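# Four arms move blanket balls into a crate

## Task

Using the four table-mounted arms (feet at about arm1 (-0.87, +0.65, 0.72) facing -90 deg, arm2 (-0.87, -0.65, 0.72) facing +90 deg, arm3 (0.00, +0.65, 0.72) facing -90 deg, arm4 (0.00, -0.65, 0.72) facing +90 deg, angles counter-clockwise from +x), get every ball lying on the blanket into the crate. The crate has to finish upright at its original spot. Afterwards every gripper must let go and every arm must back away, and the result only counts if balls and crate stay put with no robot holding them.

## Robot and tools

ROBOTS. Four identical i2rt Big YAM arms: arm1, arm2, arm3, arm4. Each has six revolute joints, a two-finger gripper and a wrist camera (arm1_cam_wrist ... arm4_cam_wrist). Two fixed room cameras: cam_high and cam_low. Feet sit on the table top near z=0.72 m: arm1 and arm3 at y=+0.65 face -y; arm2 and arm4 at y=-0.65 face +y; arm1/arm2 at x=-0.87, arm3/arm4 at x=0. The hand reaches roughly 1.0 m from the joint1 axis.

FRAME. One shared scene frame in metres, origin on the floor, +z up. The hand point is midway between the fingertips; its z axis runs along the fingers and the fingers close along its y axis. With joint1 and joint6 at 0 and the hand level and forward, the wrist camera rides above the hand looking toward the fingertips.

execute_actions. Arguments: "actions" (a list holding one action, or empty to just read state and images) and optional "cameras". An action is an object keyed by arm name ("arm1" to "arm4"); each value is {"joints": {...}}. Each arm gets its own object of up to seven named numbers, any subset, in any order: joint1_rad, joint2_rad, joint3_rad, joint4_rad, joint5_rad, joint6_rad (radians, joint space, absolute targets, not offsets) and gripper_m (absolute fingertip gap in metres). Ranges, with the done tolerance: joint1_rad -2.879..2.879 (+-0.045; turns the arm about its foot, positive counter-clockwise seen from above, 0 points where the foot faces); joint2_rad 0..3.141 (+-0.14; shoulder, 0 = upper arm back and about level, larger lifts it up then forward); joint3_rad 0..3.019 (+-0.09; elbow, 0 = folded, larger opens); joint4_rad -1.692..1.57 (+-0.055; hand pitch, positive tips fingers up); joint5_rad -1.57..1.57 (+-0.03; sideways swing, positive toward the arm's right); joint6_rad -2.094..2.094 (+-0.035; roll, positive clockwise viewed from behind the hand); gripper_m 0..0.093 (+-0.003; grip force about 50-62 N per pad, lower on some). All listed motions start at once and may finish at different times; joints move at different speeds, so the hand can sweep a wide arc between postures. One action lasts at most 15 s. A joint or arm you omit keeps its previous target and may still be pressing. Any unknown key or out-of-range value rejects the whole call and nothing moves. "cameras": omitted, null or ["all"] returns every camera; [] returns none; otherwise a list of camera names. Images come from the end of the call, ordered as in the "pictures" line.

wait: {"seconds": 0..10}. Commands nothing new; returns state and images like an empty action.

zoom_image: {"camera": name, "region": [x0, y0, x1, y1]} in pixels of that camera's latest full image, origin top-left, box at most 504 x 504. Only cameras present in the most recent result can be zoomed.

read_manual: returns URDF licence texts only (section "licences"); moves nothing.

finished_scene: {"scene": current scene number}. Irreversible; the robot first holds your last command, then the result reports success and gives the next task. A reply with no tool call ends the run. If resuming from a summary, first send an empty execute_actions to learn the scene and task.

RESULTS. Each arm reports joint_positions, joint_status and on_its_own. joint_status words: "off_target" (stopped short, may still push); "contact_stop" or "time_out" (old target dropped, holds where it stopped), except that a timed-out joint that still pushes keeps its target or one within 0.375, 0.375, 0.113, 0.225, 0.075, 0.3 rad (joints 1-6) of where it stands, and on_its_own lists it; it will move there by itself if freed. Sending the reported position relaxes such a push. "not_followed" with a "joint command not followed" line and usually a "cause:" line means the self/inter-arm clearance check held back that arm's joint targets; its gripper target still runs, and the blocked targets may be retried with later actions until you send passing ones. Empty calls never show that line. In on_its_own, "held at" is a target, not the current position. "limit_stop_at_motor_heat" means a heat stop interrupted it; resend the target. A tiny target change may not move a joint, and a timed-out joint carrying weight will droop. If a result reports a stop, the remaining movement and finish calls in that reply are skipped.

CAMERAS. Calibration lines give K, distortion D and T_world_to_cam (scene frame to camera frame, OpenCV conventions). Real fixed cameras may differ by up to about 2.3 deg and 9 mm; wrist camera poses come from joint readings and can be further off.

AVOID. Arms do not halt on contact and can press hard; hard pressing between two robots fails the run, and the clearance check ignores fingers, gripper bodies and wrist cameras and may act late. Do not knock or place rigid objects outside the work area, and avoid drops, slips, slams and heavy pushes. Holding loads or pushing heats motors: MOTOR HOT warns at 85 C; at 100 C an OVER-TEMPERATURE FAULT makes that arm go limp until it cools. Loose objects may occasionally get nudged. The simulation keeps running while you think, with arms holding their last command.

Each tool is called after "Call:" as name(argument=value, ...), one argument or row to a line, values as JSON.

## Session

Call:
execute_actions(
  actions=[],
)

Scene clock: 0.00 s.
arm1.joint_positions: joint1_rad=-0.017 joint2_rad=+0.438 joint3_rad=+1.477 joint4_rad=-1.539 joint5_rad=-0.006 joint6_rad=-0.008 gripper_m=+0.094
arm1.joint_status: not commanded
arm1.hand: x=-0.8751 y=+0.5343 z=+1.3027 quat_wxyz=(-0.356, -0.616, -0.600, +0.367) (m; scene frame)
arm2.joint_positions: joint1_rad=+0.001 joint2_rad=+0.449 joint3_rad=+1.476 joint4_rad=-1.534 joint5_rad=+0.010 joint6_rad=+0.011 gripper_m=+0.094
arm2.joint_status: not commanded
arm2.hand: x=-0.8688 y=-0.5324 z=+1.3795 quat_wxyz=(-0.359, +0.608, -0.608, -0.364) (m; scene frame)
arm3.joint_positions: joint1_rad=+0.017 joint2_rad=+0.425 joint3_rad=+1.478 joint4_rad=-1.533 joint5_rad=-0.008 joint6_rad=+0.004 gripper_m=+0.095
arm3.joint_status: not commanded
arm3.hand: x=+0.0069 y=+0.5360 z=+1.3521 quat_wxyz=(-0.370, -0.598, -0.612, +0.362) (m; scene frame)
arm4.joint_positions: joint1_rad=+0.005 joint2_rad=+0.439 joint3_rad=+1.480 joint4_rad=-1.539 joint5_rad=-0.012 joint6_rad=+0.001 gripper_m=+0.094
arm4.joint_status: not commanded
arm4.hand: x=-0.0120 y=-0.5322 z=+1.2922 quat_wxyz=(-0.354, +0.623, -0.593, -0.368) (m; scene frame)
pictures: arm1_cam_wrist, arm2_cam_wrist, arm3_cam_wrist, arm4_cam_wrist, cam_high, cam_low
Images, in order (width x height): arm1_cam_wrist 504x504, arm2_cam_wrist 504x504, arm3_cam_wrist 504x504, arm4_cam_wrist 504x504, cam_high 672x504, cam_low 672x504.

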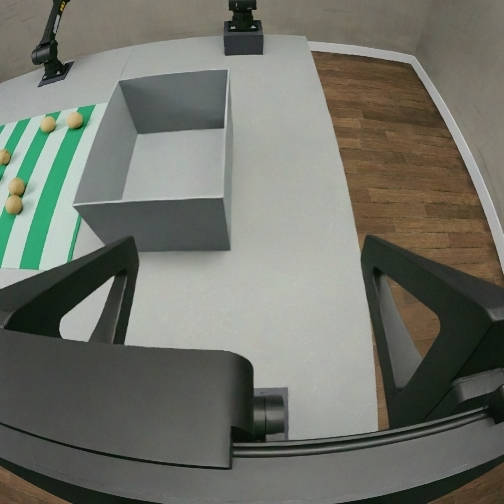

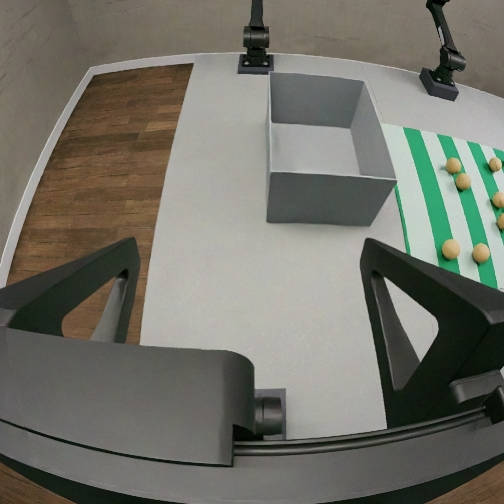

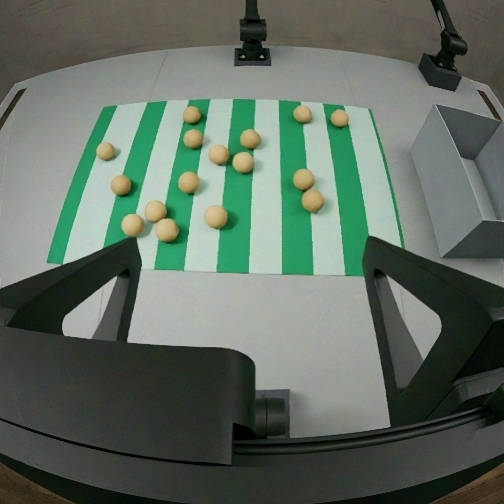

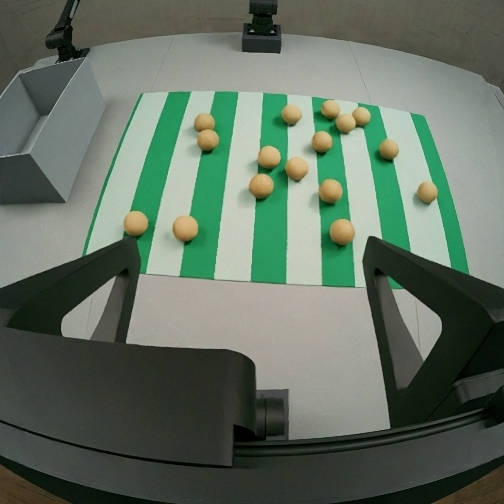

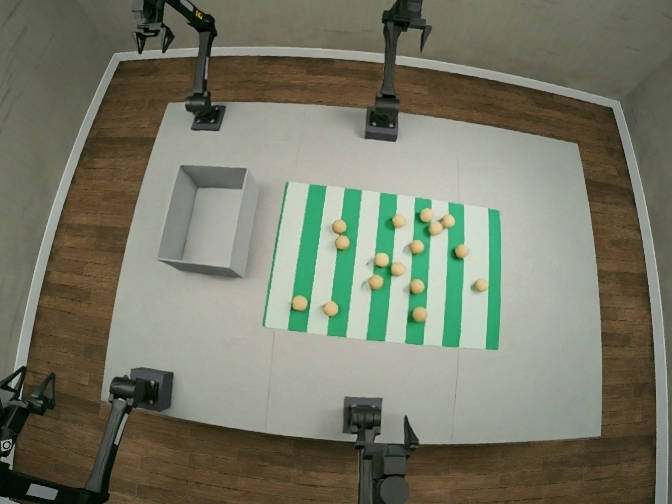

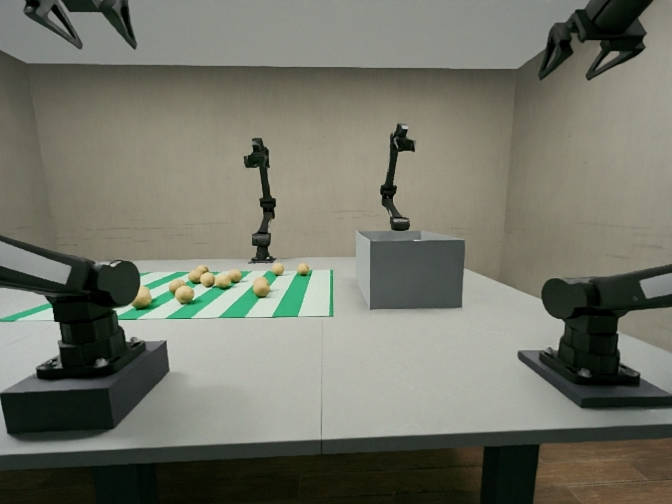

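Call:
zoom_image(
  camera="cam_high",
  region=[260, 170, 520, 365],
)

Call:
zoom_image(
  camera="cam_high",
  region=[100, 90, 440, 450],
)

Region (260, 170, 520, 365) of cam_high's 672x504 image, scaled by 1.938, with more detail than that image has; it fills the top 378 rows of this view, and the rest is white.

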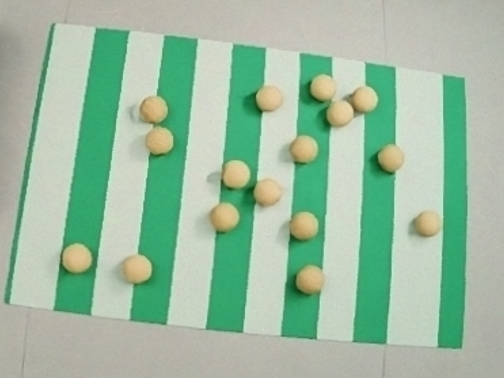

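Region (100, 90, 440, 450) of cam_high's 672x504 image, scaled by 1.400, with more detail than that image has.

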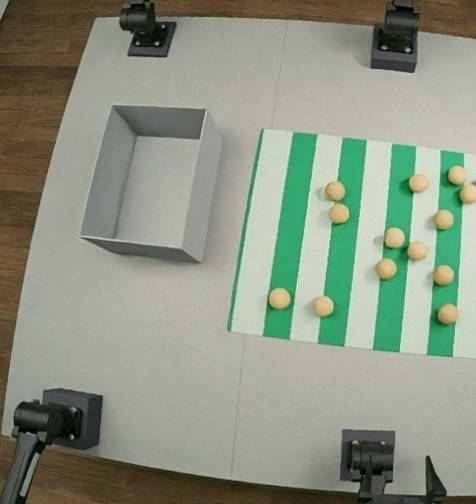

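Call:
execute_actions(
  actions=[
    {"arm4":{"joints":{"joint1_rad":-0.469,"joint2_rad":1.571,"joint3_rad":1.254,"joint4_rad":-1.254,"joint5_rad":0,"joint6_rad":0}},"arm3":{"joints":{"joint1_rad":0.164,"joint2_rad":1.787,"joint3_rad":1.374,"joint4_rad":-1.158,"joint5_rad":0,"joint6_rad":0}},"arm2":{"joints":{"joint1_rad":-0.963,"joint2_rad":1.85,"joint3_rad":1.846,"joint4_rad":-0.991,"joint5_rad":0,"joint6_rad":0}}},
  ],
  cameras=["arm2_cam_wrist","arm3_cam_wrist","arm4_cam_wrist","cam_high","cam_low"],
)

Scene clock: 121.83 s.
arm1.joint_positions: joint1_rad=-0.017 joint2_rad=+0.438 joint3_rad=+1.477 joint4_rad=-1.539 joint5_rad=-0.006 joint6_rad=-0.008 gripper_m=+0.094
arm1.joint_status: not commanded
arm1.hand: x=-0.8751 y=+0.5343 z=+1.3027 quat_wxyz=(-0.356, -0.616, -0.600, +0.367) (m; scene frame)
arm2.joint_positions: joint1_rad=-0.975 joint2_rad=+1.860 joint3_rad=+1.819 joint4_rad=-0.999 joint5_rad=+0.000 joint6_rad=+0.011 gripper_m=+0.094
arm2.joint_status: all done
arm2.hand: x=-0.2960 y=-0.2489 z=+1.0638 quat_wxyz=(-0.250, +0.285, -0.921, -0.085) (m; scene frame)
arm3.joint_positions: joint1_rad=+0.156 joint2_rad=+1.770 joint3_rad=+1.364 joint4_rad=-1.160 joint5_rad=-0.002 joint6_rad=+0.004 gripper_m=+0.095
arm3.joint_status: all done
arm3.hand: x=+0.0810 y=+0.1403 z=+0.8747 quat_wxyz=(+0.001, -0.651, -0.759, +0.002) (m; scene frame)
arm4.joint_positions: joint1_rad=-0.469 joint2_rad=+1.570 joint3_rad=+1.255 joint4_rad=-1.259 joint5_rad=-0.001 joint6_rad=+0.001 gripper_m=+0.094
arm4.joint_status: all done
arm4.hand: x=+0.1902 y=-0.2408 z=+0.8736 quat_wxyz=(-0.002, +0.536, -0.844, +0.004) (m; scene frame)
pictures: arm2_cam_wrist, arm3_cam_wrist, arm4_cam_wrist, cam_high, cam_low
camera_calibration (this result's frames):
arm2_cam_wrist: T_world_to_cam=[[0.555459, -0.831438, -0.0132714, -0.0294191], [-0.826753, -0.553899, 0.0983628, -0.48183], [-0.0891336, -0.0436643, -0.995062, 1.14682], [0, 0, 0, 1]] pos_world=[-0.279793, -0.24127, 1.18816]
arm3_cam_wrist: T_world_to_cam=[[-0.987868, -0.154958, -0.0102171, 0.111652], [-0.131995, 0.803175, 0.580936, -0.604352], [-0.0818144, 0.575237, -0.813885, 0.755438], [0, 0, 0, 1]] pos_world=[0.0923317, 0.0681467, 0.96707]
arm4_cam_wrist: T_world_to_cam=[[0.904665, -0.426123, -0.000156254, -0.272648], [-0.349797, -0.742833, 0.570825, -0.603647], [-0.243358, -0.516351, -0.821071, 0.766649], [0, 0, 0, 1]] pos_world=[0.222071, -0.16873, 0.974008]
Images, in order (width x height): arm2_cam_wrist 504x504, arm3_cam_wrist 504x504, arm4_cam_wrist 504x504, cam_high 672x504, cam_low 672x504.

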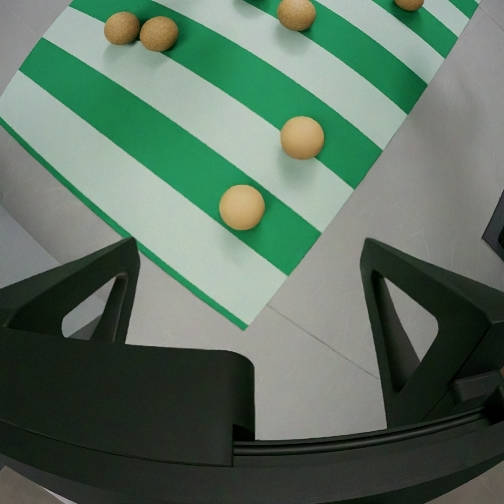

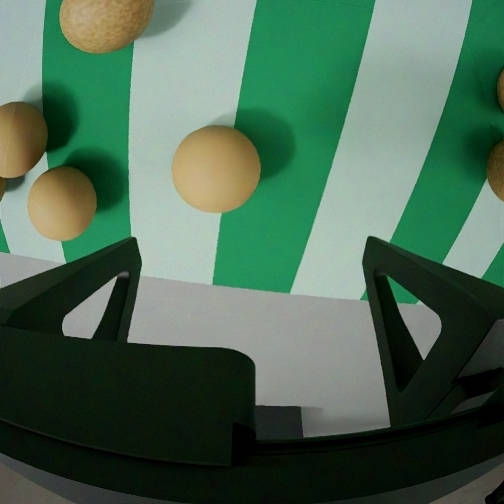

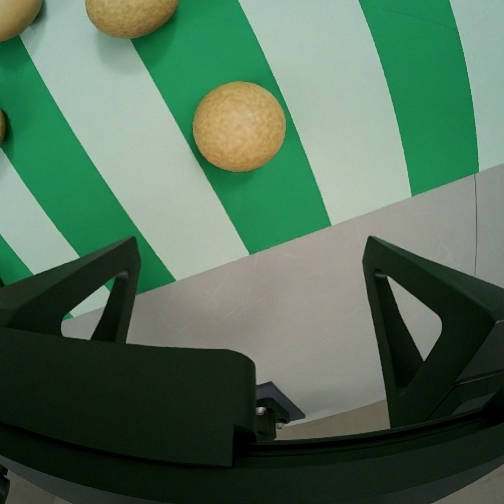

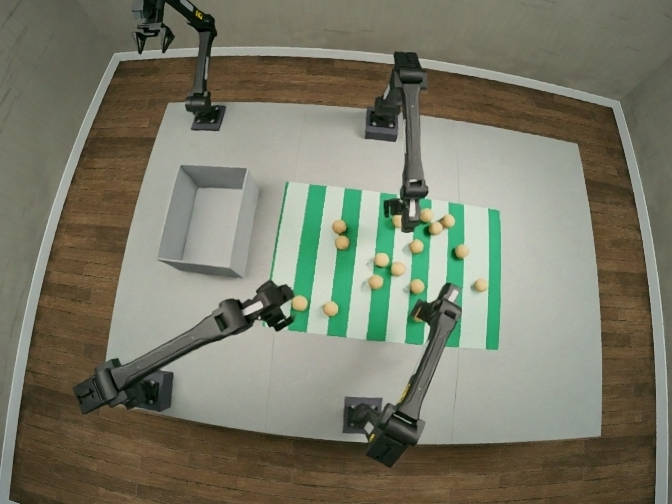

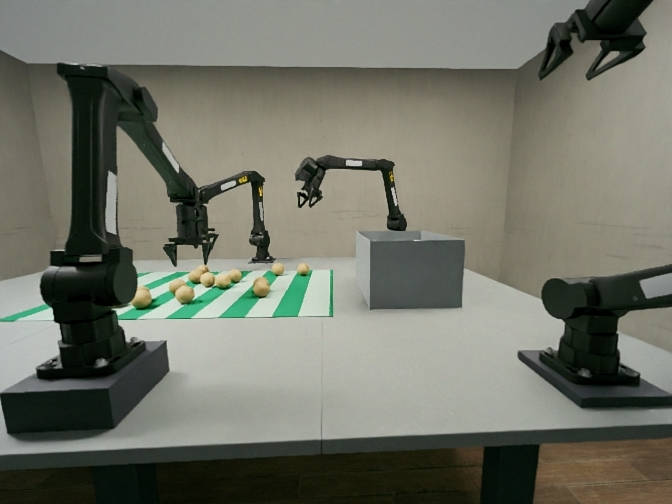

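Call:
execute_actions(
  actions=[
    {"arm4":{"joints":{"joint1_rad":-0.448,"joint2_rad":1.765,"joint3_rad":1.162,"joint4_rad":-0.968}},"arm3":{"joints":{"joint1_rad":0.213,"joint2_rad":1.925,"joint3_rad":1.22,"joint4_rad":-0.87}},"arm2":{"joints":{"joint1_rad":-0.945,"joint2_rad":2.28,"joint3_rad":1.855,"joint4_rad":-0.83}}},
  ],
  cameras=["arm2_cam_wrist","arm3_cam_wrist","arm4_cam_wrist","cam_low"],
)

Scene clock: 141.80 s.
arm1.joint_positions: joint1_rad=-0.017 joint2_rad=+0.438 joint3_rad=+1.477 joint4_rad=-1.539 joint5_rad=-0.006 joint6_rad=-0.008 gripper_m=+0.094
arm1.joint_status: not commanded
arm1.hand: x=-0.8751 y=+0.5343 z=+1.3027 quat_wxyz=(-0.356, -0.616, -0.600, +0.367) (m; scene frame)
arm2.joint_positions: joint1_rad=-0.954 joint2_rad=+2.296 joint3_rad=+1.830 joint4_rad=-0.843 joint5_rad=+0.000 joint6_rad=+0.011 gripper_m=+0.094
arm2.joint_status: all done
arm2.hand: x=-0.2826 y=-0.2183 z=+0.7769 quat_wxyz=(-0.124, +0.303, -0.944, -0.046) (m; scene frame)
arm3.joint_positions: joint1_rad=+0.213 joint2_rad=+1.928 joint3_rad=+1.206 joint4_rad=-0.878 joint5_rad=-0.003 joint6_rad=+0.003 gripper_m=+0.095
arm3.joint_status: all done
arm3.hand: x=+0.1053 y=+0.1645 z=+0.7461 quat_wxyz=(+0.015, -0.629, -0.778, -0.010) (m; scene frame)
arm4.joint_positions: joint1_rad=-0.456 joint2_rad=+1.786 joint3_rad=+1.156 joint4_rad=-0.977 joint5_rad=-0.001 joint6_rad=+0.001 gripper_m=+0.094
arm4.joint_status: all done
arm4.hand: x=+0.1933 y=-0.2227 z=+0.7440 quat_wxyz=(+0.011, +0.542, -0.840, +0.013) (m; scene frame)
pictures: arm2_cam_wrist, arm3_cam_wrist, arm4_cam_wrist, cam_low
camera_calibration (this result's frames):
arm2_cam_wrist: T_world_to_cam=[[0.57196, -0.820257, -0.00642486, -0.01347], [-0.764041, -0.535579, 0.359717, -0.606899], [-0.298501, -0.200835, -0.933039, 0.722117], [0, 0, 0, 1]] pos_world=[-0.240439, -0.191065, 0.891989]
arm3_cam_wrist: T_world_to_cam=[[-0.977269, -0.211704, -0.0112599, 0.14705], [-0.174469, 0.77294, 0.61002, -0.5581], [-0.120441, 0.598118, -0.792306, 0.62299], [0, 0, 0, 1]] pos_world=[0.121369, 0.0898872, 0.835707]
arm4_cam_wrist: T_world_to_cam=[[0.910133, -0.414317, -0.0000411541, -0.266256], [-0.332469, -0.730397, 0.596645, -0.5349], [-0.24723, -0.543012, -0.802506, 0.651326], [0, 0, 0, 1]] pos_world=[0.225517, -0.147326, 0.841827]
Images, in order (width x height): arm2_cam_wrist 504x504, arm3_cam_wrist 504x504, arm4_cam_wrist 504x504, cam_low 672x504.

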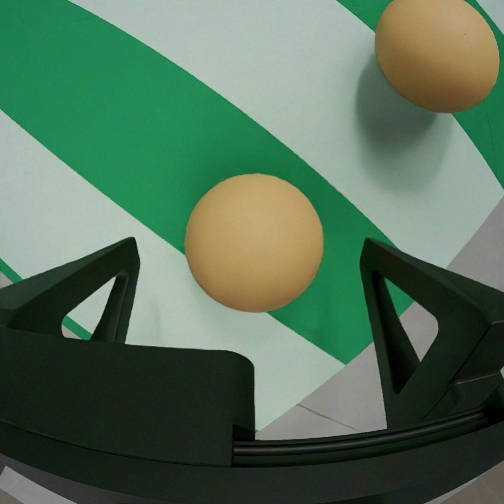

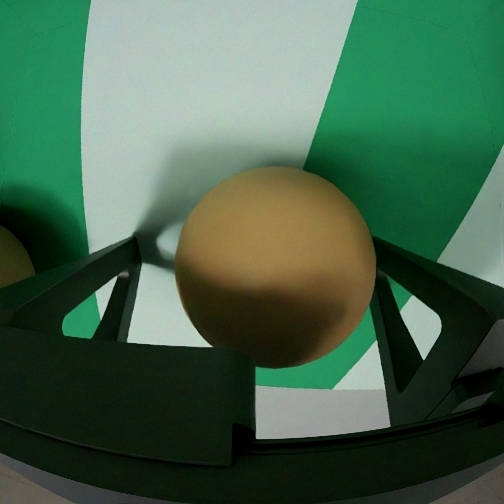

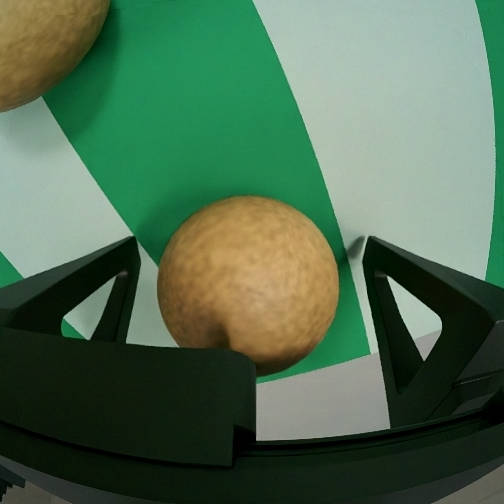

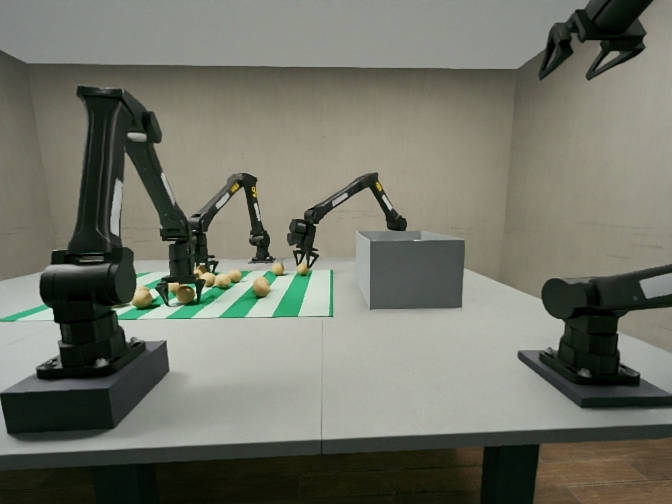

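Call:
execute_actions(
  actions=[
    {"arm4":{"joints":{"gripper_m":0.045}},"arm3":{"joints":{"joint1_rad":0.195,"joint3_rad":1.245,"joint4_rad":-0.85}},"arm2":{"joints":{"joint2_rad":2.325}}},
  ],
  cameras=["arm2_cam_wrist","arm3_cam_wrist","arm4_cam_wrist"],
)

Scene clock: 146.80 s.
arm1.joint_positions: joint1_rad=-0.017 joint2_rad=+0.438 joint3_rad=+1.477 joint4_rad=-1.539 joint5_rad=-0.006 joint6_rad=-0.008 gripper_m=+0.094
arm1.joint_status: not commanded
arm1.hand: x=-0.8751 y=+0.5343 z=+1.3027 quat_wxyz=(-0.356, -0.616, -0.600, +0.367) (m; scene frame)
arm2.joint_positions: joint1_rad=-0.954 joint2_rad=+2.296 joint3_rad=+1.830 joint4_rad=-0.843 joint5_rad=+0.000 joint6_rad=+0.011 gripper_m=+0.094
arm2.joint_status: all done
arm2.hand: x=-0.2826 y=-0.2183 z=+0.7769 quat_wxyz=(-0.124, +0.303, -0.944, -0.046) (m; scene frame)
arm3.joint_positions: joint1_rad=+0.209 joint2_rad=+1.928 joint3_rad=+1.206 joint4_rad=-0.860 joint5_rad=-0.003 joint6_rad=+0.003 gripper_m=+0.095
arm3.joint_status: all done
arm3.hand: x=+0.1042 y=+0.1597 z=+0.7460 quat_wxyz=(+0.008, -0.630, -0.776, -0.004) (m; scene frame)
arm4.joint_positions: joint1_rad=-0.456 joint2_rad=+1.786 joint3_rad=+1.156 joint4_rad=-0.977 joint5_rad=+0.000 joint6_rad=+0.001 gripper_m=+0.055
arm4.joint_status: gripper_m off_target (ended at +0.055, target +0.045)
arm4.hand: x=+0.1934 y=-0.2227 z=+0.7440 quat_wxyz=(+0.011, +0.542, -0.840, +0.013) (m; scene frame)
pictures: arm2_cam_wrist, arm3_cam_wrist, arm4_cam_wrist
camera_calibration (this result's frames):
arm2_cam_wrist: T_world_to_cam=[[0.57196, -0.820257, -0.00642486, -0.01347], [-0.764041, -0.535579, 0.359717, -0.606899], [-0.298501, -0.200835, -0.933039, 0.722117], [0, 0, 0, 1]] pos_world=[-0.240439, -0.191065, 0.891989]
arm3_cam_wrist: T_world_to_cam=[[-0.978083, -0.207912, -0.011245, 0.144414], [-0.173598, 0.784458, 0.59539, -0.5455], [-0.114968, 0.584293, -0.803358, 0.635548], [0, 0, 0, 1]] pos_world=[0.119619, 0.0866017, 0.836982]
arm4_cam_wrist: T_world_to_cam=[[0.910138, -0.414306, 0.000340118, -0.266603], [-0.332668, -0.730307, 0.596644, -0.534842], [-0.246945, -0.543141, -0.802506, 0.651243], [0, 0, 0, 1]] pos_world=[0.225542, -0.147337, 0.841827]
Images, in order (width x height): arm2_cam_wrist 504x504, arm3_cam_wrist 504x504, arm4_cam_wrist 504x504.

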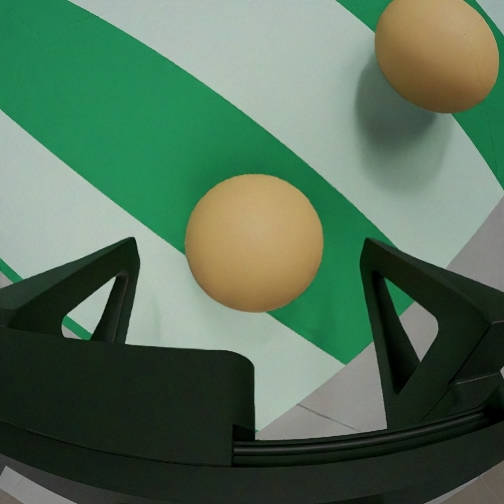

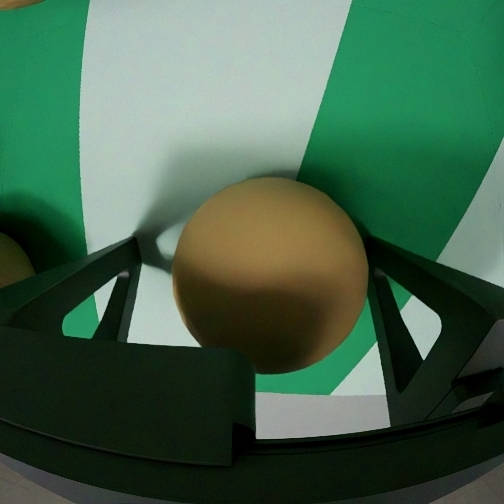

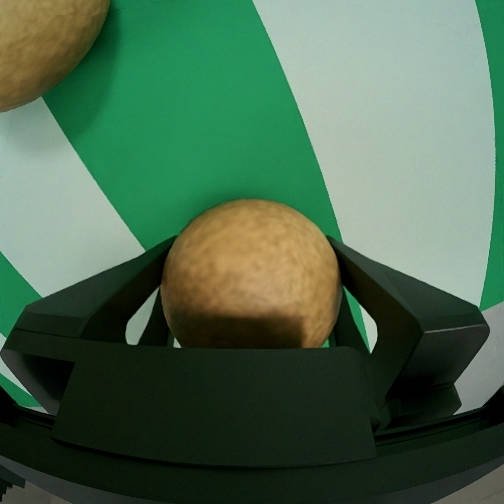

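Call:
execute_actions(
  actions=[
    {"arm3":{"joints":{"joint4_rad":-0.82,"gripper_m":0.045}},"arm2":{"joints":{"joint2_rad":2.35}},"arm4":{"joints":{"joint2_rad":1.4}}},
  ],
  cameras=["arm2_cam_wrist","arm3_cam_wrist"],
)

Scene clock: 151.30 s.
arm1.joint_positions: joint1_rad=-0.017 joint2_rad=+0.438 joint3_rad=+1.477 joint4_rad=-1.539 joint5_rad=-0.006 joint6_rad=-0.008 gripper_m=+0.094
arm1.joint_status: not commanded
arm1.hand: x=-0.8751 y=+0.5343 z=+1.3027 quat_wxyz=(-0.356, -0.616, -0.600, +0.367) (m; scene frame)
arm2.joint_positions: joint1_rad=-0.954 joint2_rad=+2.323 joint3_rad=+1.830 joint4_rad=-0.843 joint5_rad=+0.000 joint6_rad=+0.011 gripper_m=+0.094
arm2.joint_status: all done
arm2.hand: x=-0.2866 y=-0.2210 z=+0.7580 quat_wxyz=(-0.112, +0.304, -0.945, -0.042) (m; scene frame)
arm3.joint_positions: joint1_rad=+0.208 joint2_rad=+1.928 joint3_rad=+1.206 joint4_rad=-0.830 joint5_rad=-0.002 joint6_rad=+0.003 gripper_m=+0.056
arm3.joint_status: gripper_m off_target (ended at +0.056, target +0.045); the others done
arm3.hand: x=+0.1055 y=+0.1519 z=+0.7462 quat_wxyz=(-0.004, -0.630, -0.776, +0.006) (m; scene frame)
arm4.joint_positions: joint1_rad=-0.456 joint2_rad=+1.387 joint3_rad=+1.156 joint4_rad=-0.976 joint5_rad=+0.000 joint6_rad=+0.001 gripper_m=+0.055
arm4.joint_status: all done
arm4.hand: x=+0.1954 y=-0.2135 z=+0.9268 quat_wxyz=(-0.156, +0.534, -0.826, -0.095) (m; scene frame)
pictures: arm2_cam_wrist, arm3_cam_wrist
camera_calibration (this result's frames):
arm2_cam_wrist: T_world_to_cam=[[0.57202, -0.820219, -0.00575484, -0.0140276], [-0.755911, -0.52987, 0.384494, -0.61975], [-0.318419, -0.215588, -0.923109, 0.686344], [0, 0, 0, 1]] pos_world=[-0.241907, -0.191925, 0.87178]
arm3_cam_wrist: T_world_to_cam=[[-0.97806, -0.20806, -0.0104784, 0.143542], [-0.176802, 0.802415, 0.569975, -0.522712], [-0.110181, 0.559322, -0.821595, 0.657302], [0, 0, 0, 1]] pos_world=[0.120399, 0.081654, 0.839473]
Images, in order (width x height): arm2_cam_wrist 504x504, arm3_cam_wrist 504x504.

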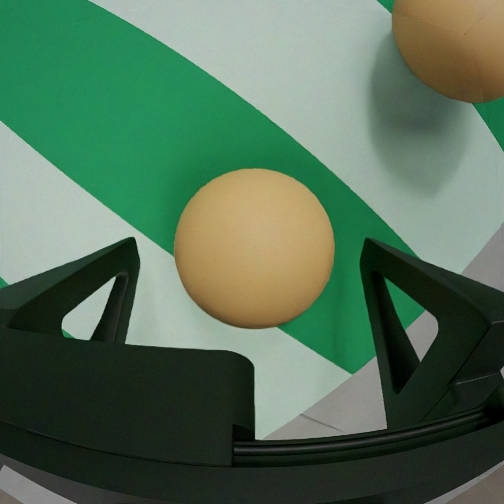

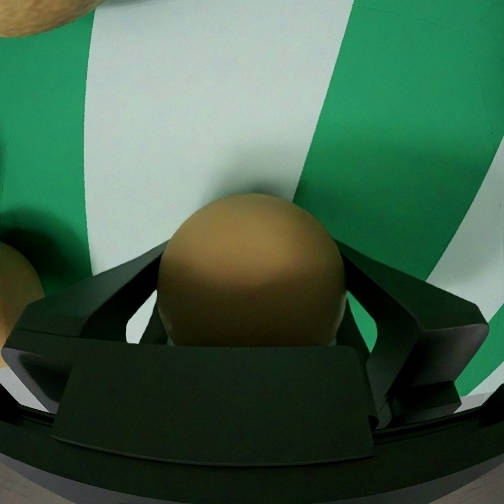

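Call:
execute_actions(
  actions=[
    {"arm3":{"joints":{"joint2_rad":1.4}},"arm2":{"joints":{"joint2_rad":2.375,"joint4_rad":-0.79}},"arm4":{"joints":{"joint1_rad":-0.2,"joint3_rad":2.33,"joint4_rad":-0.922}}},
  ],
  cameras=["arm2_cam_wrist"],
)

Scene clock: 166.87 s.
arm1.joint_positions: joint1_rad=-0.017 joint2_rad=+0.438 joint3_rad=+1.477 joint4_rad=-1.539 joint5_rad=-0.006 joint6_rad=-0.008 gripper_m=+0.094
arm1.joint_status: not commanded
arm1.hand: x=-0.8751 y=+0.5343 z=+1.3027 quat_wxyz=(-0.356, -0.616, -0.600, +0.367) (m; scene frame)
arm2.joint_positions: joint1_rad=-0.954 joint2_rad=+2.347 joint3_rad=+1.830 joint4_rad=-0.811 joint5_rad=+0.000 joint6_rad=+0.011 gripper_m=+0.094
arm2.joint_status: all done
arm2.hand: x=-0.2842 y=-0.2191 z=+0.7433 quat_wxyz=(-0.116, +0.304, -0.945, -0.043) (m; scene frame)
arm3.joint_positions: joint1_rad=+0.208 joint2_rad=+1.375 joint3_rad=+1.225 joint4_rad=-0.827 joint5_rad=-0.002 joint6_rad=+0.003 gripper_m=+0.056
arm3.joint_status: all done
arm3.hand: x=+0.1116 y=+0.1304 z=+1.0369 quat_wxyz=(-0.224, -0.602, -0.744, +0.184) (m; scene frame)
arm4.joint_positions: joint1_rad=-0.193 joint2_rad=+1.394 joint3_rad=+2.290 joint4_rad=-0.930 joint5_rad=-0.002 joint6_rad=+0.001 gripper_m=+0.055
arm4.joint_status: all done
arm4.hand: x=+0.0731 y=-0.1483 z=+1.5323 quat_wxyz=(-0.531, +0.469, -0.545, -0.448) (m; scene frame)
pictures: arm2_cam_wrist
camera_calibration (this result's frames):
arm2_cam_wrist: T_world_to_cam=[[0.572, -0.820232, -0.00596521, -0.0137593], [-0.758524, -0.531707, 0.376736, -0.606642], [-0.312183, -0.210968, -0.926302, 0.679036], [0, 0, 0, 1]] pos_world=[-0.240299, -0.190586, 0.857454]
Images, in order (width x height): arm2_cam_wrist 504x504.

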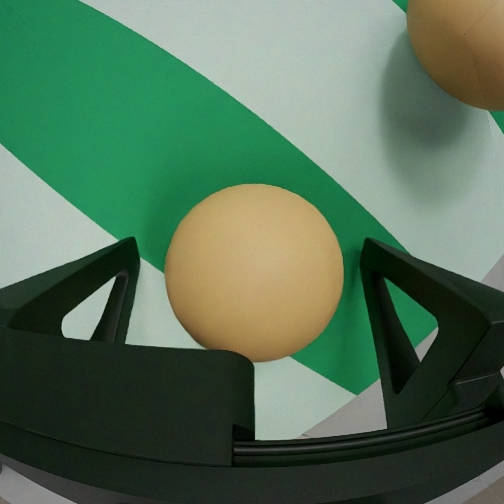

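Call:
execute_actions(
  actions=[
    {"arm3":{"joints":{"joint1_rad":-0.9,"joint2_rad":1.6,"joint3_rad":1.93,"joint4_rad":-0.851}},"arm2":{"joints":{"gripper_m":0.045}}},
  ],
  cameras=[],
)

Call:
execute_actions(
  actions=[
    {"arm3":{"joints":{"joint2_rad":2.05}},"arm2":{"joints":{"joint2_rad":1.6}}},
  ],
  cameras=["arm2_cam_wrist","arm3_cam_wrist","cam_high","cam_low"],
)

Scene clock: 172.57 s.
arm1.joint_positions: joint1_rad=-0.017 joint2_rad=+0.438 joint3_rad=+1.477 joint4_rad=-1.539 joint5_rad=-0.006 joint6_rad=-0.008 gripper_m=+0.094
arm1.joint_status: not commanded
arm1.hand: x=-0.8751 y=+0.5343 z=+1.3027 quat_wxyz=(-0.356, -0.616, -0.600, +0.367) (m; scene frame)
arm2.joint_positions: joint1_rad=-0.954 joint2_rad=+2.347 joint3_rad=+1.830 joint4_rad=-0.811 joint5_rad=+0.000 joint6_rad=+0.011 gripper_m=+0.056
arm2.joint_status: gripper_m off_target (ended at +0.056, target +0.045)
arm2.hand: x=-0.2842 y=-0.2190 z=+0.7433 quat_wxyz=(-0.116, +0.304, -0.945, -0.043) (m; scene frame)
arm3.joint_positions: joint1_rad=-0.905 joint2_rad=+1.605 joint3_rad=+1.889 joint4_rad=-0.849 joint5_rad=+0.002 joint6_rad=+0.003 gripper_m=+0.056
arm3.joint_status: all done
arm3.hand: x=-0.5290 y=+0.2301 z=+1.2701 quat_wxyz=(-0.155, -0.827, -0.287, +0.458) (m; scene frame)
arm4.joint_positions: joint1_rad=-0.193 joint2_rad=+1.394 joint3_rad=+2.290 joint4_rad=-0.930 joint5_rad=-0.002 joint6_rad=+0.001 gripper_m=+0.055
arm4.joint_status: not commanded
arm4.hand: x=+0.0731 y=-0.1483 z=+1.5323 quat_wxyz=(-0.531, +0.469, -0.545, -0.448) (m; scene frame)
pictures: none
No camera images: the call's "cameras" was empty. Leave "cameras" out to get every camera's image.

Scene clock: 174.70 s.
arm1.joint_positions: joint1_rad=-0.017 joint2_rad=+0.438 joint3_rad=+1.477 joint4_rad=-1.539 joint5_rad=-0.006 joint6_rad=-0.008 gripper_m=+0.094
arm1.joint_status: not commanded
arm1.hand: x=-0.8751 y=+0.5343 z=+1.3027 quat_wxyz=(-0.356, -0.616, -0.600, +0.367) (m; scene frame)
arm2.joint_positions: joint1_rad=-0.954 joint2_rad=+1.601 joint3_rad=+1.849 joint4_rad=-0.799 joint5_rad=+0.000 joint6_rad=+0.011 gripper_m=+0.056
arm2.joint_status: all done
arm2.hand: x=-0.3202 y=-0.2514 z=+1.2893 quat_wxyz=(-0.463, +0.265, -0.831, -0.159) (m; scene frame)
arm3.joint_positions: joint1_rad=-0.905 joint2_rad=+2.062 joint3_rad=+1.908 joint4_rad=-0.848 joint5_rad=+0.000 joint6_rad=+0.003 gripper_m=+0.055
arm3.joint_status: all done
arm3.hand: x=-0.6043 y=+0.1732 z=+0.9545 quat_wxyz=(-0.090, -0.907, -0.314, +0.267) (m; scene frame)
arm4.joint_positions: joint1_rad=-0.193 joint2_rad=+1.394 joint3_rad=+2.290 joint4_rad=-0.930 joint5_rad=-0.002 joint6_rad=+0.001 gripper_m=+0.055
arm4.joint_status: not commanded
arm4.hand: x=+0.0731 y=-0.1483 z=+1.5323 quat_wxyz=(-0.531, +0.469, -0.545, -0.448) (m; scene frame)
pictures: arm2_cam_wrist, arm3_cam_wrist, cam_high, cam_low
camera_calibration (this result's frames):
arm2_cam_wrist: T_world_to_cam=[[0.576381, -0.816813, -0.0245344, 0.00977747], [-0.761118, -0.525668, -0.379964, 0.119426], [0.297462, 0.237677, -0.924676, 1.47261], [0, 0, 0, 1]] pos_world=[-0.352784, -0.279241, 1.4073]
arm3_cam_wrist: T_world_to_cam=[[-0.624316, 0.781154, -0.0053474, -0.506511], [0.78007, 0.623784, 0.0488214, 0.322554], [0.0414726, 0.0263086, -0.998793, 1.0914], [0, 0, 0, 1]] pos_world=[-0.613101, 0.165746, 1.07163]
Images, in order (width x height): arm2_cam_wrist 504x504, arm3_cam_wrist 504x504, cam_high 672x504, cam_low 672x504.

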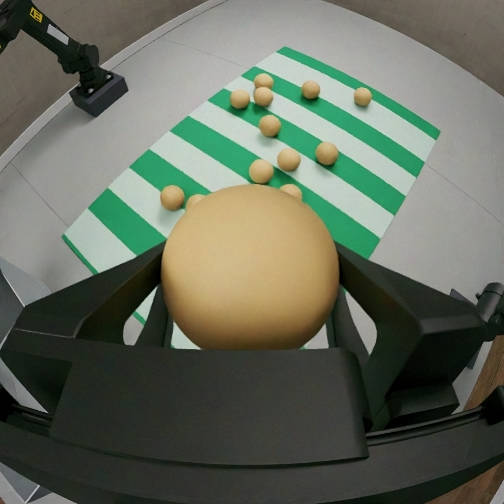

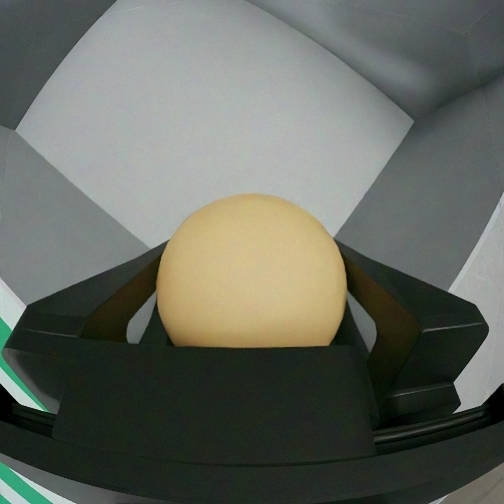

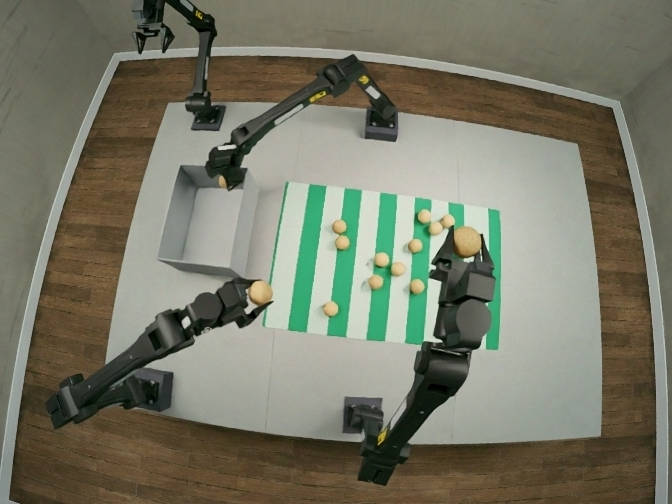

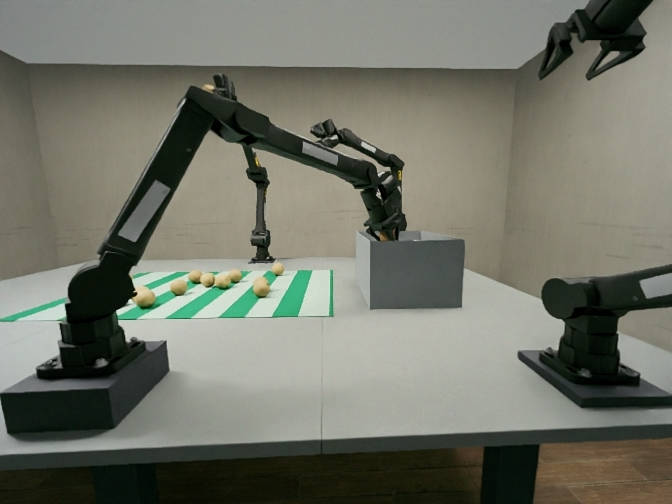

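Call:
execute_actions(
  actions=[
    {"arm3":{"joints":{"gripper_m":0.075}},"arm2":{"joints":{"joint1_rad":0.3,"joint2_rad":1.3,"joint3_rad":1.65,"joint4_rad":-0.985}},"arm4":{"joints":{"joint1_rad":0.75}}},
  ],
  cameras=[],
)

Call:
execute_actions(
  actions=[
    {"arm3":{"joints":{"joint2_rad":1.75,"gripper_m":0.093}},"arm4":{"joints":{"joint2_rad":2.21}}},
  ],
  cameras=["arm4_cam_wrist","cam_high","cam_low"],
)

Scene clock: 188.53 s.
arm1.joint_positions: joint1_rad=-0.017 joint2_rad=+0.438 joint3_rad=+1.477 joint4_rad=-1.539 joint5_rad=-0.006 joint6_rad=-0.008 gripper_m=+0.094
arm1.joint_status: not commanded
arm1.hand: x=-0.8751 y=+0.5343 z=+1.3027 quat_wxyz=(-0.356, -0.616, -0.600, +0.367) (m; scene frame)
arm2.joint_positions: joint1_rad=+0.300 joint2_rad=+1.296 joint3_rad=+1.646 joint4_rad=-0.968 joint5_rad=-0.001 joint6_rad=+0.011 gripper_m=+0.056
arm2.joint_status: all done
arm2.hand: x=-1.0381 y=-0.1379 z=+1.3213 quat_wxyz=(-0.269, +0.715, -0.524, -0.376) (m; scene frame)
arm3.joint_positions: joint1_rad=-0.905 joint2_rad=+2.062 joint3_rad=+1.908 joint4_rad=-0.848 joint5_rad=+0.000 joint6_rad=+0.003 gripper_m=+0.075
arm3.joint_status: all done
arm3.hand: x=-0.6043 y=+0.1732 z=+0.9545 quat_wxyz=(-0.090, -0.907, -0.314, +0.267) (m; scene frame)
arm4.joint_positions: joint1_rad=+0.750 joint2_rad=+1.401 joint3_rad=+2.290 joint4_rad=-0.930 joint5_rad=-0.001 joint6_rad=+0.001 gripper_m=+0.055
arm4.joint_status: all done
arm4.hand: x=-0.3681 y=-0.2851 z=+1.5246 quat_wxyz=(-0.267, +0.669, -0.277, -0.636) (m; scene frame)
pictures: none
No camera images: the call's "cameras" was empty. Leave "cameras" out to get every camera's image.

Scene clock: 190.13 s.
arm1.joint_positions: joint1_rad=-0.017 joint2_rad=+0.438 joint3_rad=+1.477 joint4_rad=-1.539 joint5_rad=-0.006 joint6_rad=-0.008 gripper_m=+0.094
arm1.joint_status: not commanded
arm1.hand: x=-0.8751 y=+0.5343 z=+1.3027 quat_wxyz=(-0.356, -0.616, -0.600, +0.367) (m; scene frame)
arm2.joint_positions: joint1_rad=+0.300 joint2_rad=+1.296 joint3_rad=+1.646 joint4_rad=-0.968 joint5_rad=-0.001 joint6_rad=+0.011 gripper_m=+0.056
arm2.joint_status: not commanded
arm2.hand: x=-1.0381 y=-0.1379 z=+1.3213 quat_wxyz=(-0.269, +0.715, -0.524, -0.376) (m; scene frame)
arm3.joint_positions: joint1_rad=-0.905 joint2_rad=+1.724 joint3_rad=+1.921 joint4_rad=-0.849 joint5_rad=+0.000 joint6_rad=+0.003 gripper_m=+0.093
arm3.joint_status: all done
arm3.hand: x=-0.5606 y=+0.2053 z=+1.2078 quat_wxyz=(-0.143, -0.846, -0.293, +0.421) (m; scene frame)
arm4.joint_positions: joint1_rad=+0.758 joint2_rad=+2.248 joint3_rad=+2.313 joint4_rad=-0.918 joint5_rad=+0.001 joint6_rad=-0.008 gripper_m=+0.054
arm4.joint_status: all done
arm4.hand: x=-0.6083 y=-0.0466 z=+0.9417 quat_wxyz=(-0.136, +0.869, -0.353, -0.319) (m; scene frame)
pictures: arm4_cam_wrist, cam_high, cam_low
camera_calibration (this result's frames):
arm4_cam_wrist: T_world_to_cam=[[0.696625, 0.717425, 0.00392467, 0.455434], [0.714043, -0.692788, -0.100933, 0.504537], [-0.069693, 0.073115, -0.994885, 1.02533], [0, 0, 0, 1]] pos_world=[-0.606069, -0.05217, 1.06923]
Images, in order (width x height): arm4_cam_wrist 504x504, cam_high 672x504, cam_low 672x504.

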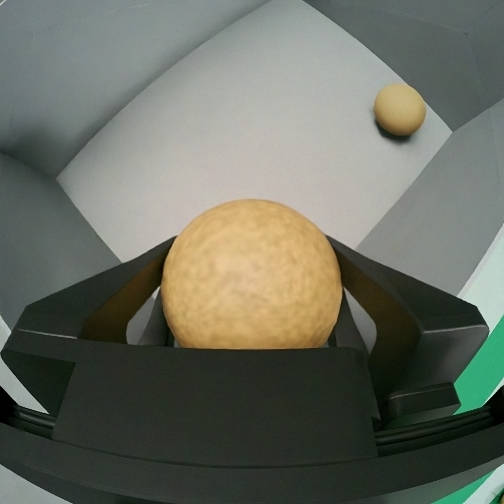

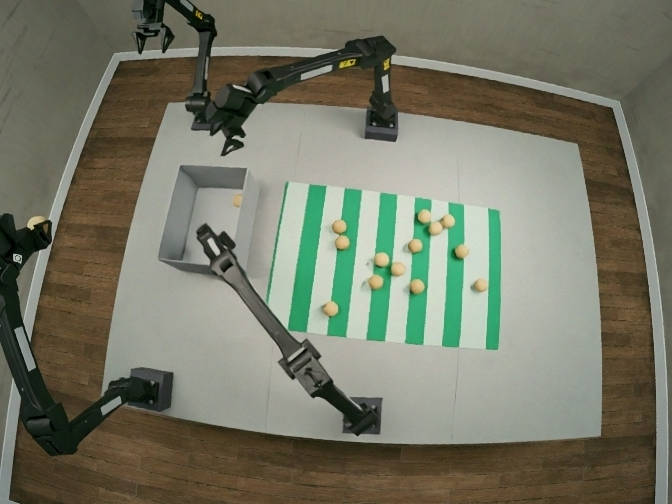

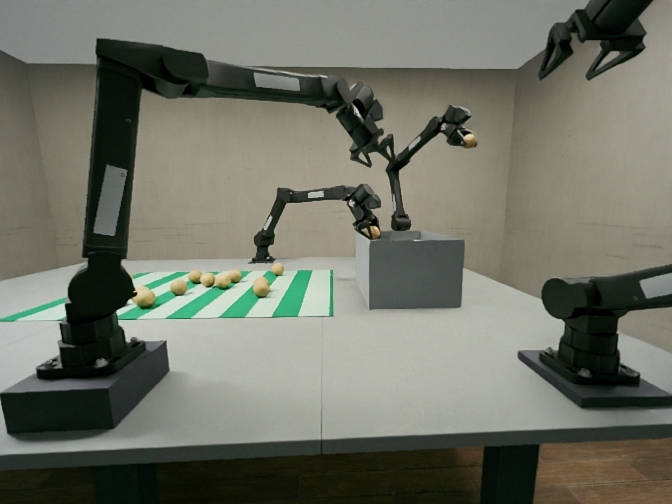

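Call:
execute_actions(
  actions=[
    {"arm3":{"joints":{"joint1_rad":0.435,"joint2_rad":1.745,"joint3_rad":1.35,"joint4_rad":-1.168}},"arm4":{"joints":{"gripper_m":0.072}}},
  ],
  cameras=["arm3_cam_wrist"],
)

Scene clock: 202.27 s.
arm1.joint_positions: joint1_rad=-0.017 joint2_rad=+0.438 joint3_rad=+1.477 joint4_rad=-1.539 joint5_rad=-0.006 joint6_rad=-0.008 gripper_m=+0.094
arm1.joint_status: not commanded
arm1.hand: x=-0.8751 y=+0.5343 z=+1.3027 quat_wxyz=(-0.356, -0.616, -0.600, +0.367) (m; scene frame)
arm2.joint_positions: joint1_rad=+0.300 joint2_rad=+1.296 joint3_rad=+1.646 joint4_rad=-0.968 joint5_rad=-0.001 joint6_rad=+0.011 gripper_m=+0.056
arm2.joint_status: not commanded
arm2.hand: x=-1.0381 y=-0.1379 z=+1.3213 quat_wxyz=(-0.269, +0.715, -0.524, -0.376) (m; scene frame)
arm3.joint_positions: joint1_rad=+0.440 joint2_rad=+1.745 joint3_rad=+1.356 joint4_rad=-1.160 joint5_rad=-0.001 joint6_rad=+0.003 gripper_m=+0.093
arm3.joint_status: all done
arm3.hand: x=+0.2194 y=+0.1854 z=+0.8835 quat_wxyz=(-0.006, -0.537, -0.844, +0.006) (m; scene frame)
arm4.joint_positions: joint1_rad=+0.758 joint2_rad=+2.248 joint3_rad=+2.313 joint4_rad=-0.918 joint5_rad=+0.000 joint6_rad=-0.008 gripper_m=+0.072
arm4.joint_status: all done
arm4.hand: x=-0.6084 y=-0.0467 z=+0.9417 quat_wxyz=(-0.136, +0.869, -0.353, -0.319) (m; scene frame)
pictures: arm3_cam_wrist
camera_calibration (this result's frames):
arm3_cam_wrist: T_world_to_cam=[[-0.904529, -0.426278, -0.010699, 0.28791], [-0.356117, 0.741376, 0.568809, -0.556032], [-0.234539, 0.518314, -0.8224, 0.799534], [0, 0, 0, 1]] pos_world=[0.249932, 0.120549, 0.976893]
Images, in order (width x height): arm3_cam_wrist 504x504.

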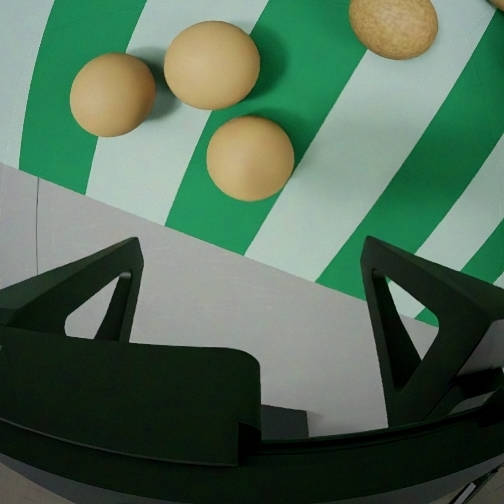

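Call:
execute_actions(
  actions=[
    {"arm3":{"joints":{"joint2_rad":1.925,"joint3_rad":1.25,"joint4_rad":-0.87}},"arm4":{"joints":{"joint2_rad":1.85,"gripper_m":0.093}}},
  ],
  cameras=["arm3_cam_wrist"],
)

Scene clock: 208.87 s.
arm1.joint_positions: joint1_rad=-0.017 joint2_rad=+0.438 joint3_rad=+1.477 joint4_rad=-1.539 joint5_rad=-0.006 joint6_rad=-0.008 gripper_m=+0.094
arm1.joint_status: not commanded
arm1.hand: x=-0.8751 y=+0.5343 z=+1.3027 quat_wxyz=(-0.356, -0.616, -0.600, +0.367) (m; scene frame)
arm2.joint_positions: joint1_rad=+0.300 joint2_rad=+1.296 joint3_rad=+1.646 joint4_rad=-0.968 joint5_rad=-0.001 joint6_rad=+0.011 gripper_m=+0.056
arm2.joint_status: not commanded
arm2.hand: x=-1.0381 y=-0.1379 z=+1.3213 quat_wxyz=(-0.269, +0.715, -0.524, -0.376) (m; scene frame)
arm3.joint_positions: joint1_rad=+0.440 joint2_rad=+1.929 joint3_rad=+1.240 joint4_rad=-0.877 joint5_rad=-0.001 joint6_rad=+0.003 gripper_m=+0.093
arm3.joint_status: all done
arm3.hand: x=+0.2188 y=+0.1852 z=+0.7547 quat_wxyz=(+0.002, -0.537, -0.844, +0.001) (m; scene frame)
arm4.joint_positions: joint1_rad=+0.757 joint2_rad=+1.854 joint3_rad=+2.322 joint4_rad=-0.924 joint5_rad=-0.002 joint6_rad=-0.008 gripper_m=+0.093
arm4.joint_status: all done
arm4.hand: x=-0.5408 y=-0.1167 z=+1.2598 quat_wxyz=(-0.204, +0.789, -0.319, -0.484) (m; scene frame)
pictures: arm3_cam_wrist
camera_calibration (this result's frames):
arm3_cam_wrist: T_world_to_cam=[[-0.904647, -0.426028, -0.0106886, 0.285896], [-0.351646, 0.732063, 0.583462, -0.493203], [-0.240747, 0.531586, -0.81207, 0.684697], [0, 0, 0, 1]] pos_world=[0.250041, 0.11888, 0.846843]
Images, in order (width x height): arm3_cam_wrist 504x504.

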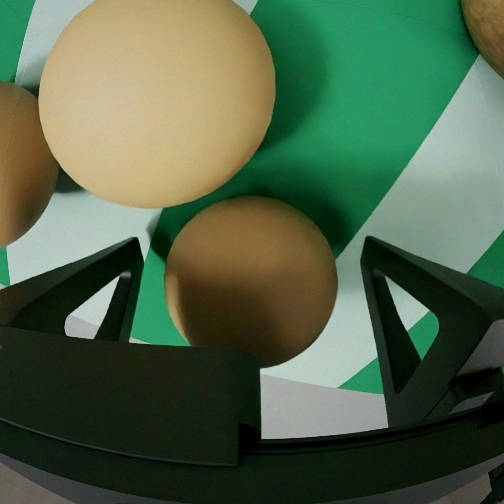

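Call:
execute_actions(
  actions=[
    {"arm3":{"joints":{"gripper_m":0.045}},"arm4":{"joints":{"joint1_rad":-0.05,"joint2_rad":1.78,"joint3_rad":1.552,"joint4_rad":-1.323,"joint6_rad":0}},"arm2":{"joints":{"joint1_rad":-0.25,"joint2_rad":1.6}}},
  ],
  cameras=["arm4_cam_wrist"],
)

Scene clock: 217.20 s.
arm1.joint_positions: joint1_rad=-0.017 joint2_rad=+0.438 joint3_rad=+1.477 joint4_rad=-1.539 joint5_rad=-0.006 joint6_rad=-0.008 gripper_m=+0.094
arm1.joint_status: not commanded
arm1.hand: x=-0.8751 y=+0.5343 z=+1.3027 quat_wxyz=(-0.356, -0.616, -0.600, +0.367) (m; scene frame)
arm2.joint_positions: joint1_rad=-0.259 joint2_rad=+1.615 joint3_rad=+1.629 joint4_rad=-0.973 joint5_rad=+0.002 joint6_rad=+0.010 gripper_m=+0.056
arm2.joint_status: all done
arm2.hand: x=-0.7180 y=-0.0418 z=+1.1301 quat_wxyz=(-0.239, +0.583, -0.753, -0.190) (m; scene frame)
arm3.joint_positions: joint1_rad=+0.440 joint2_rad=+1.929 joint3_rad=+1.240 joint4_rad=-0.877 joint5_rad=-0.001 joint6_rad=+0.003 gripper_m=+0.056
arm3.joint_status: gripper_m off_target (ended at +0.056, target +0.045)
arm3.hand: x=+0.2188 y=+0.1852 z=+0.7547 quat_wxyz=(+0.002, -0.537, -0.844, +0.001) (m; scene frame)
arm4.joint_positions: joint1_rad=-0.052 joint2_rad=+1.803 joint3_rad=+1.555 joint4_rad=-1.319 joint5_rad=+0.001 joint6_rad=-0.006 gripper_m=+0.093
arm4.joint_status: all done
arm4.hand: x=+0.0106 y=-0.1036 z=+0.8704 quat_wxyz=(-0.005, +0.702, -0.712, +0.003) (m; scene frame)
pictures: arm4_cam_wrist
camera_calibration (this result's frames):
arm4_cam_wrist: T_world_to_cam=[[0.999864, -0.0163277, 0.00237537, -0.0124306], [-0.0147869, -0.822868, 0.56804, -0.57208], [-0.00732015, -0.567997, -0.822998, 0.784973], [0, 0, 0, 1]] pos_world=[0.00971578, -0.0250865, 0.971025]
Images, in order (width x height): arm4_cam_wrist 504x504.

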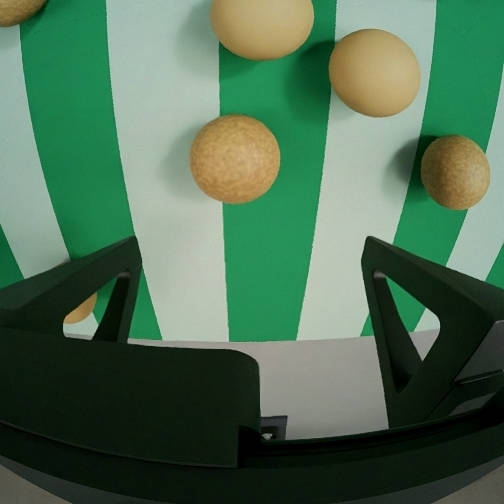

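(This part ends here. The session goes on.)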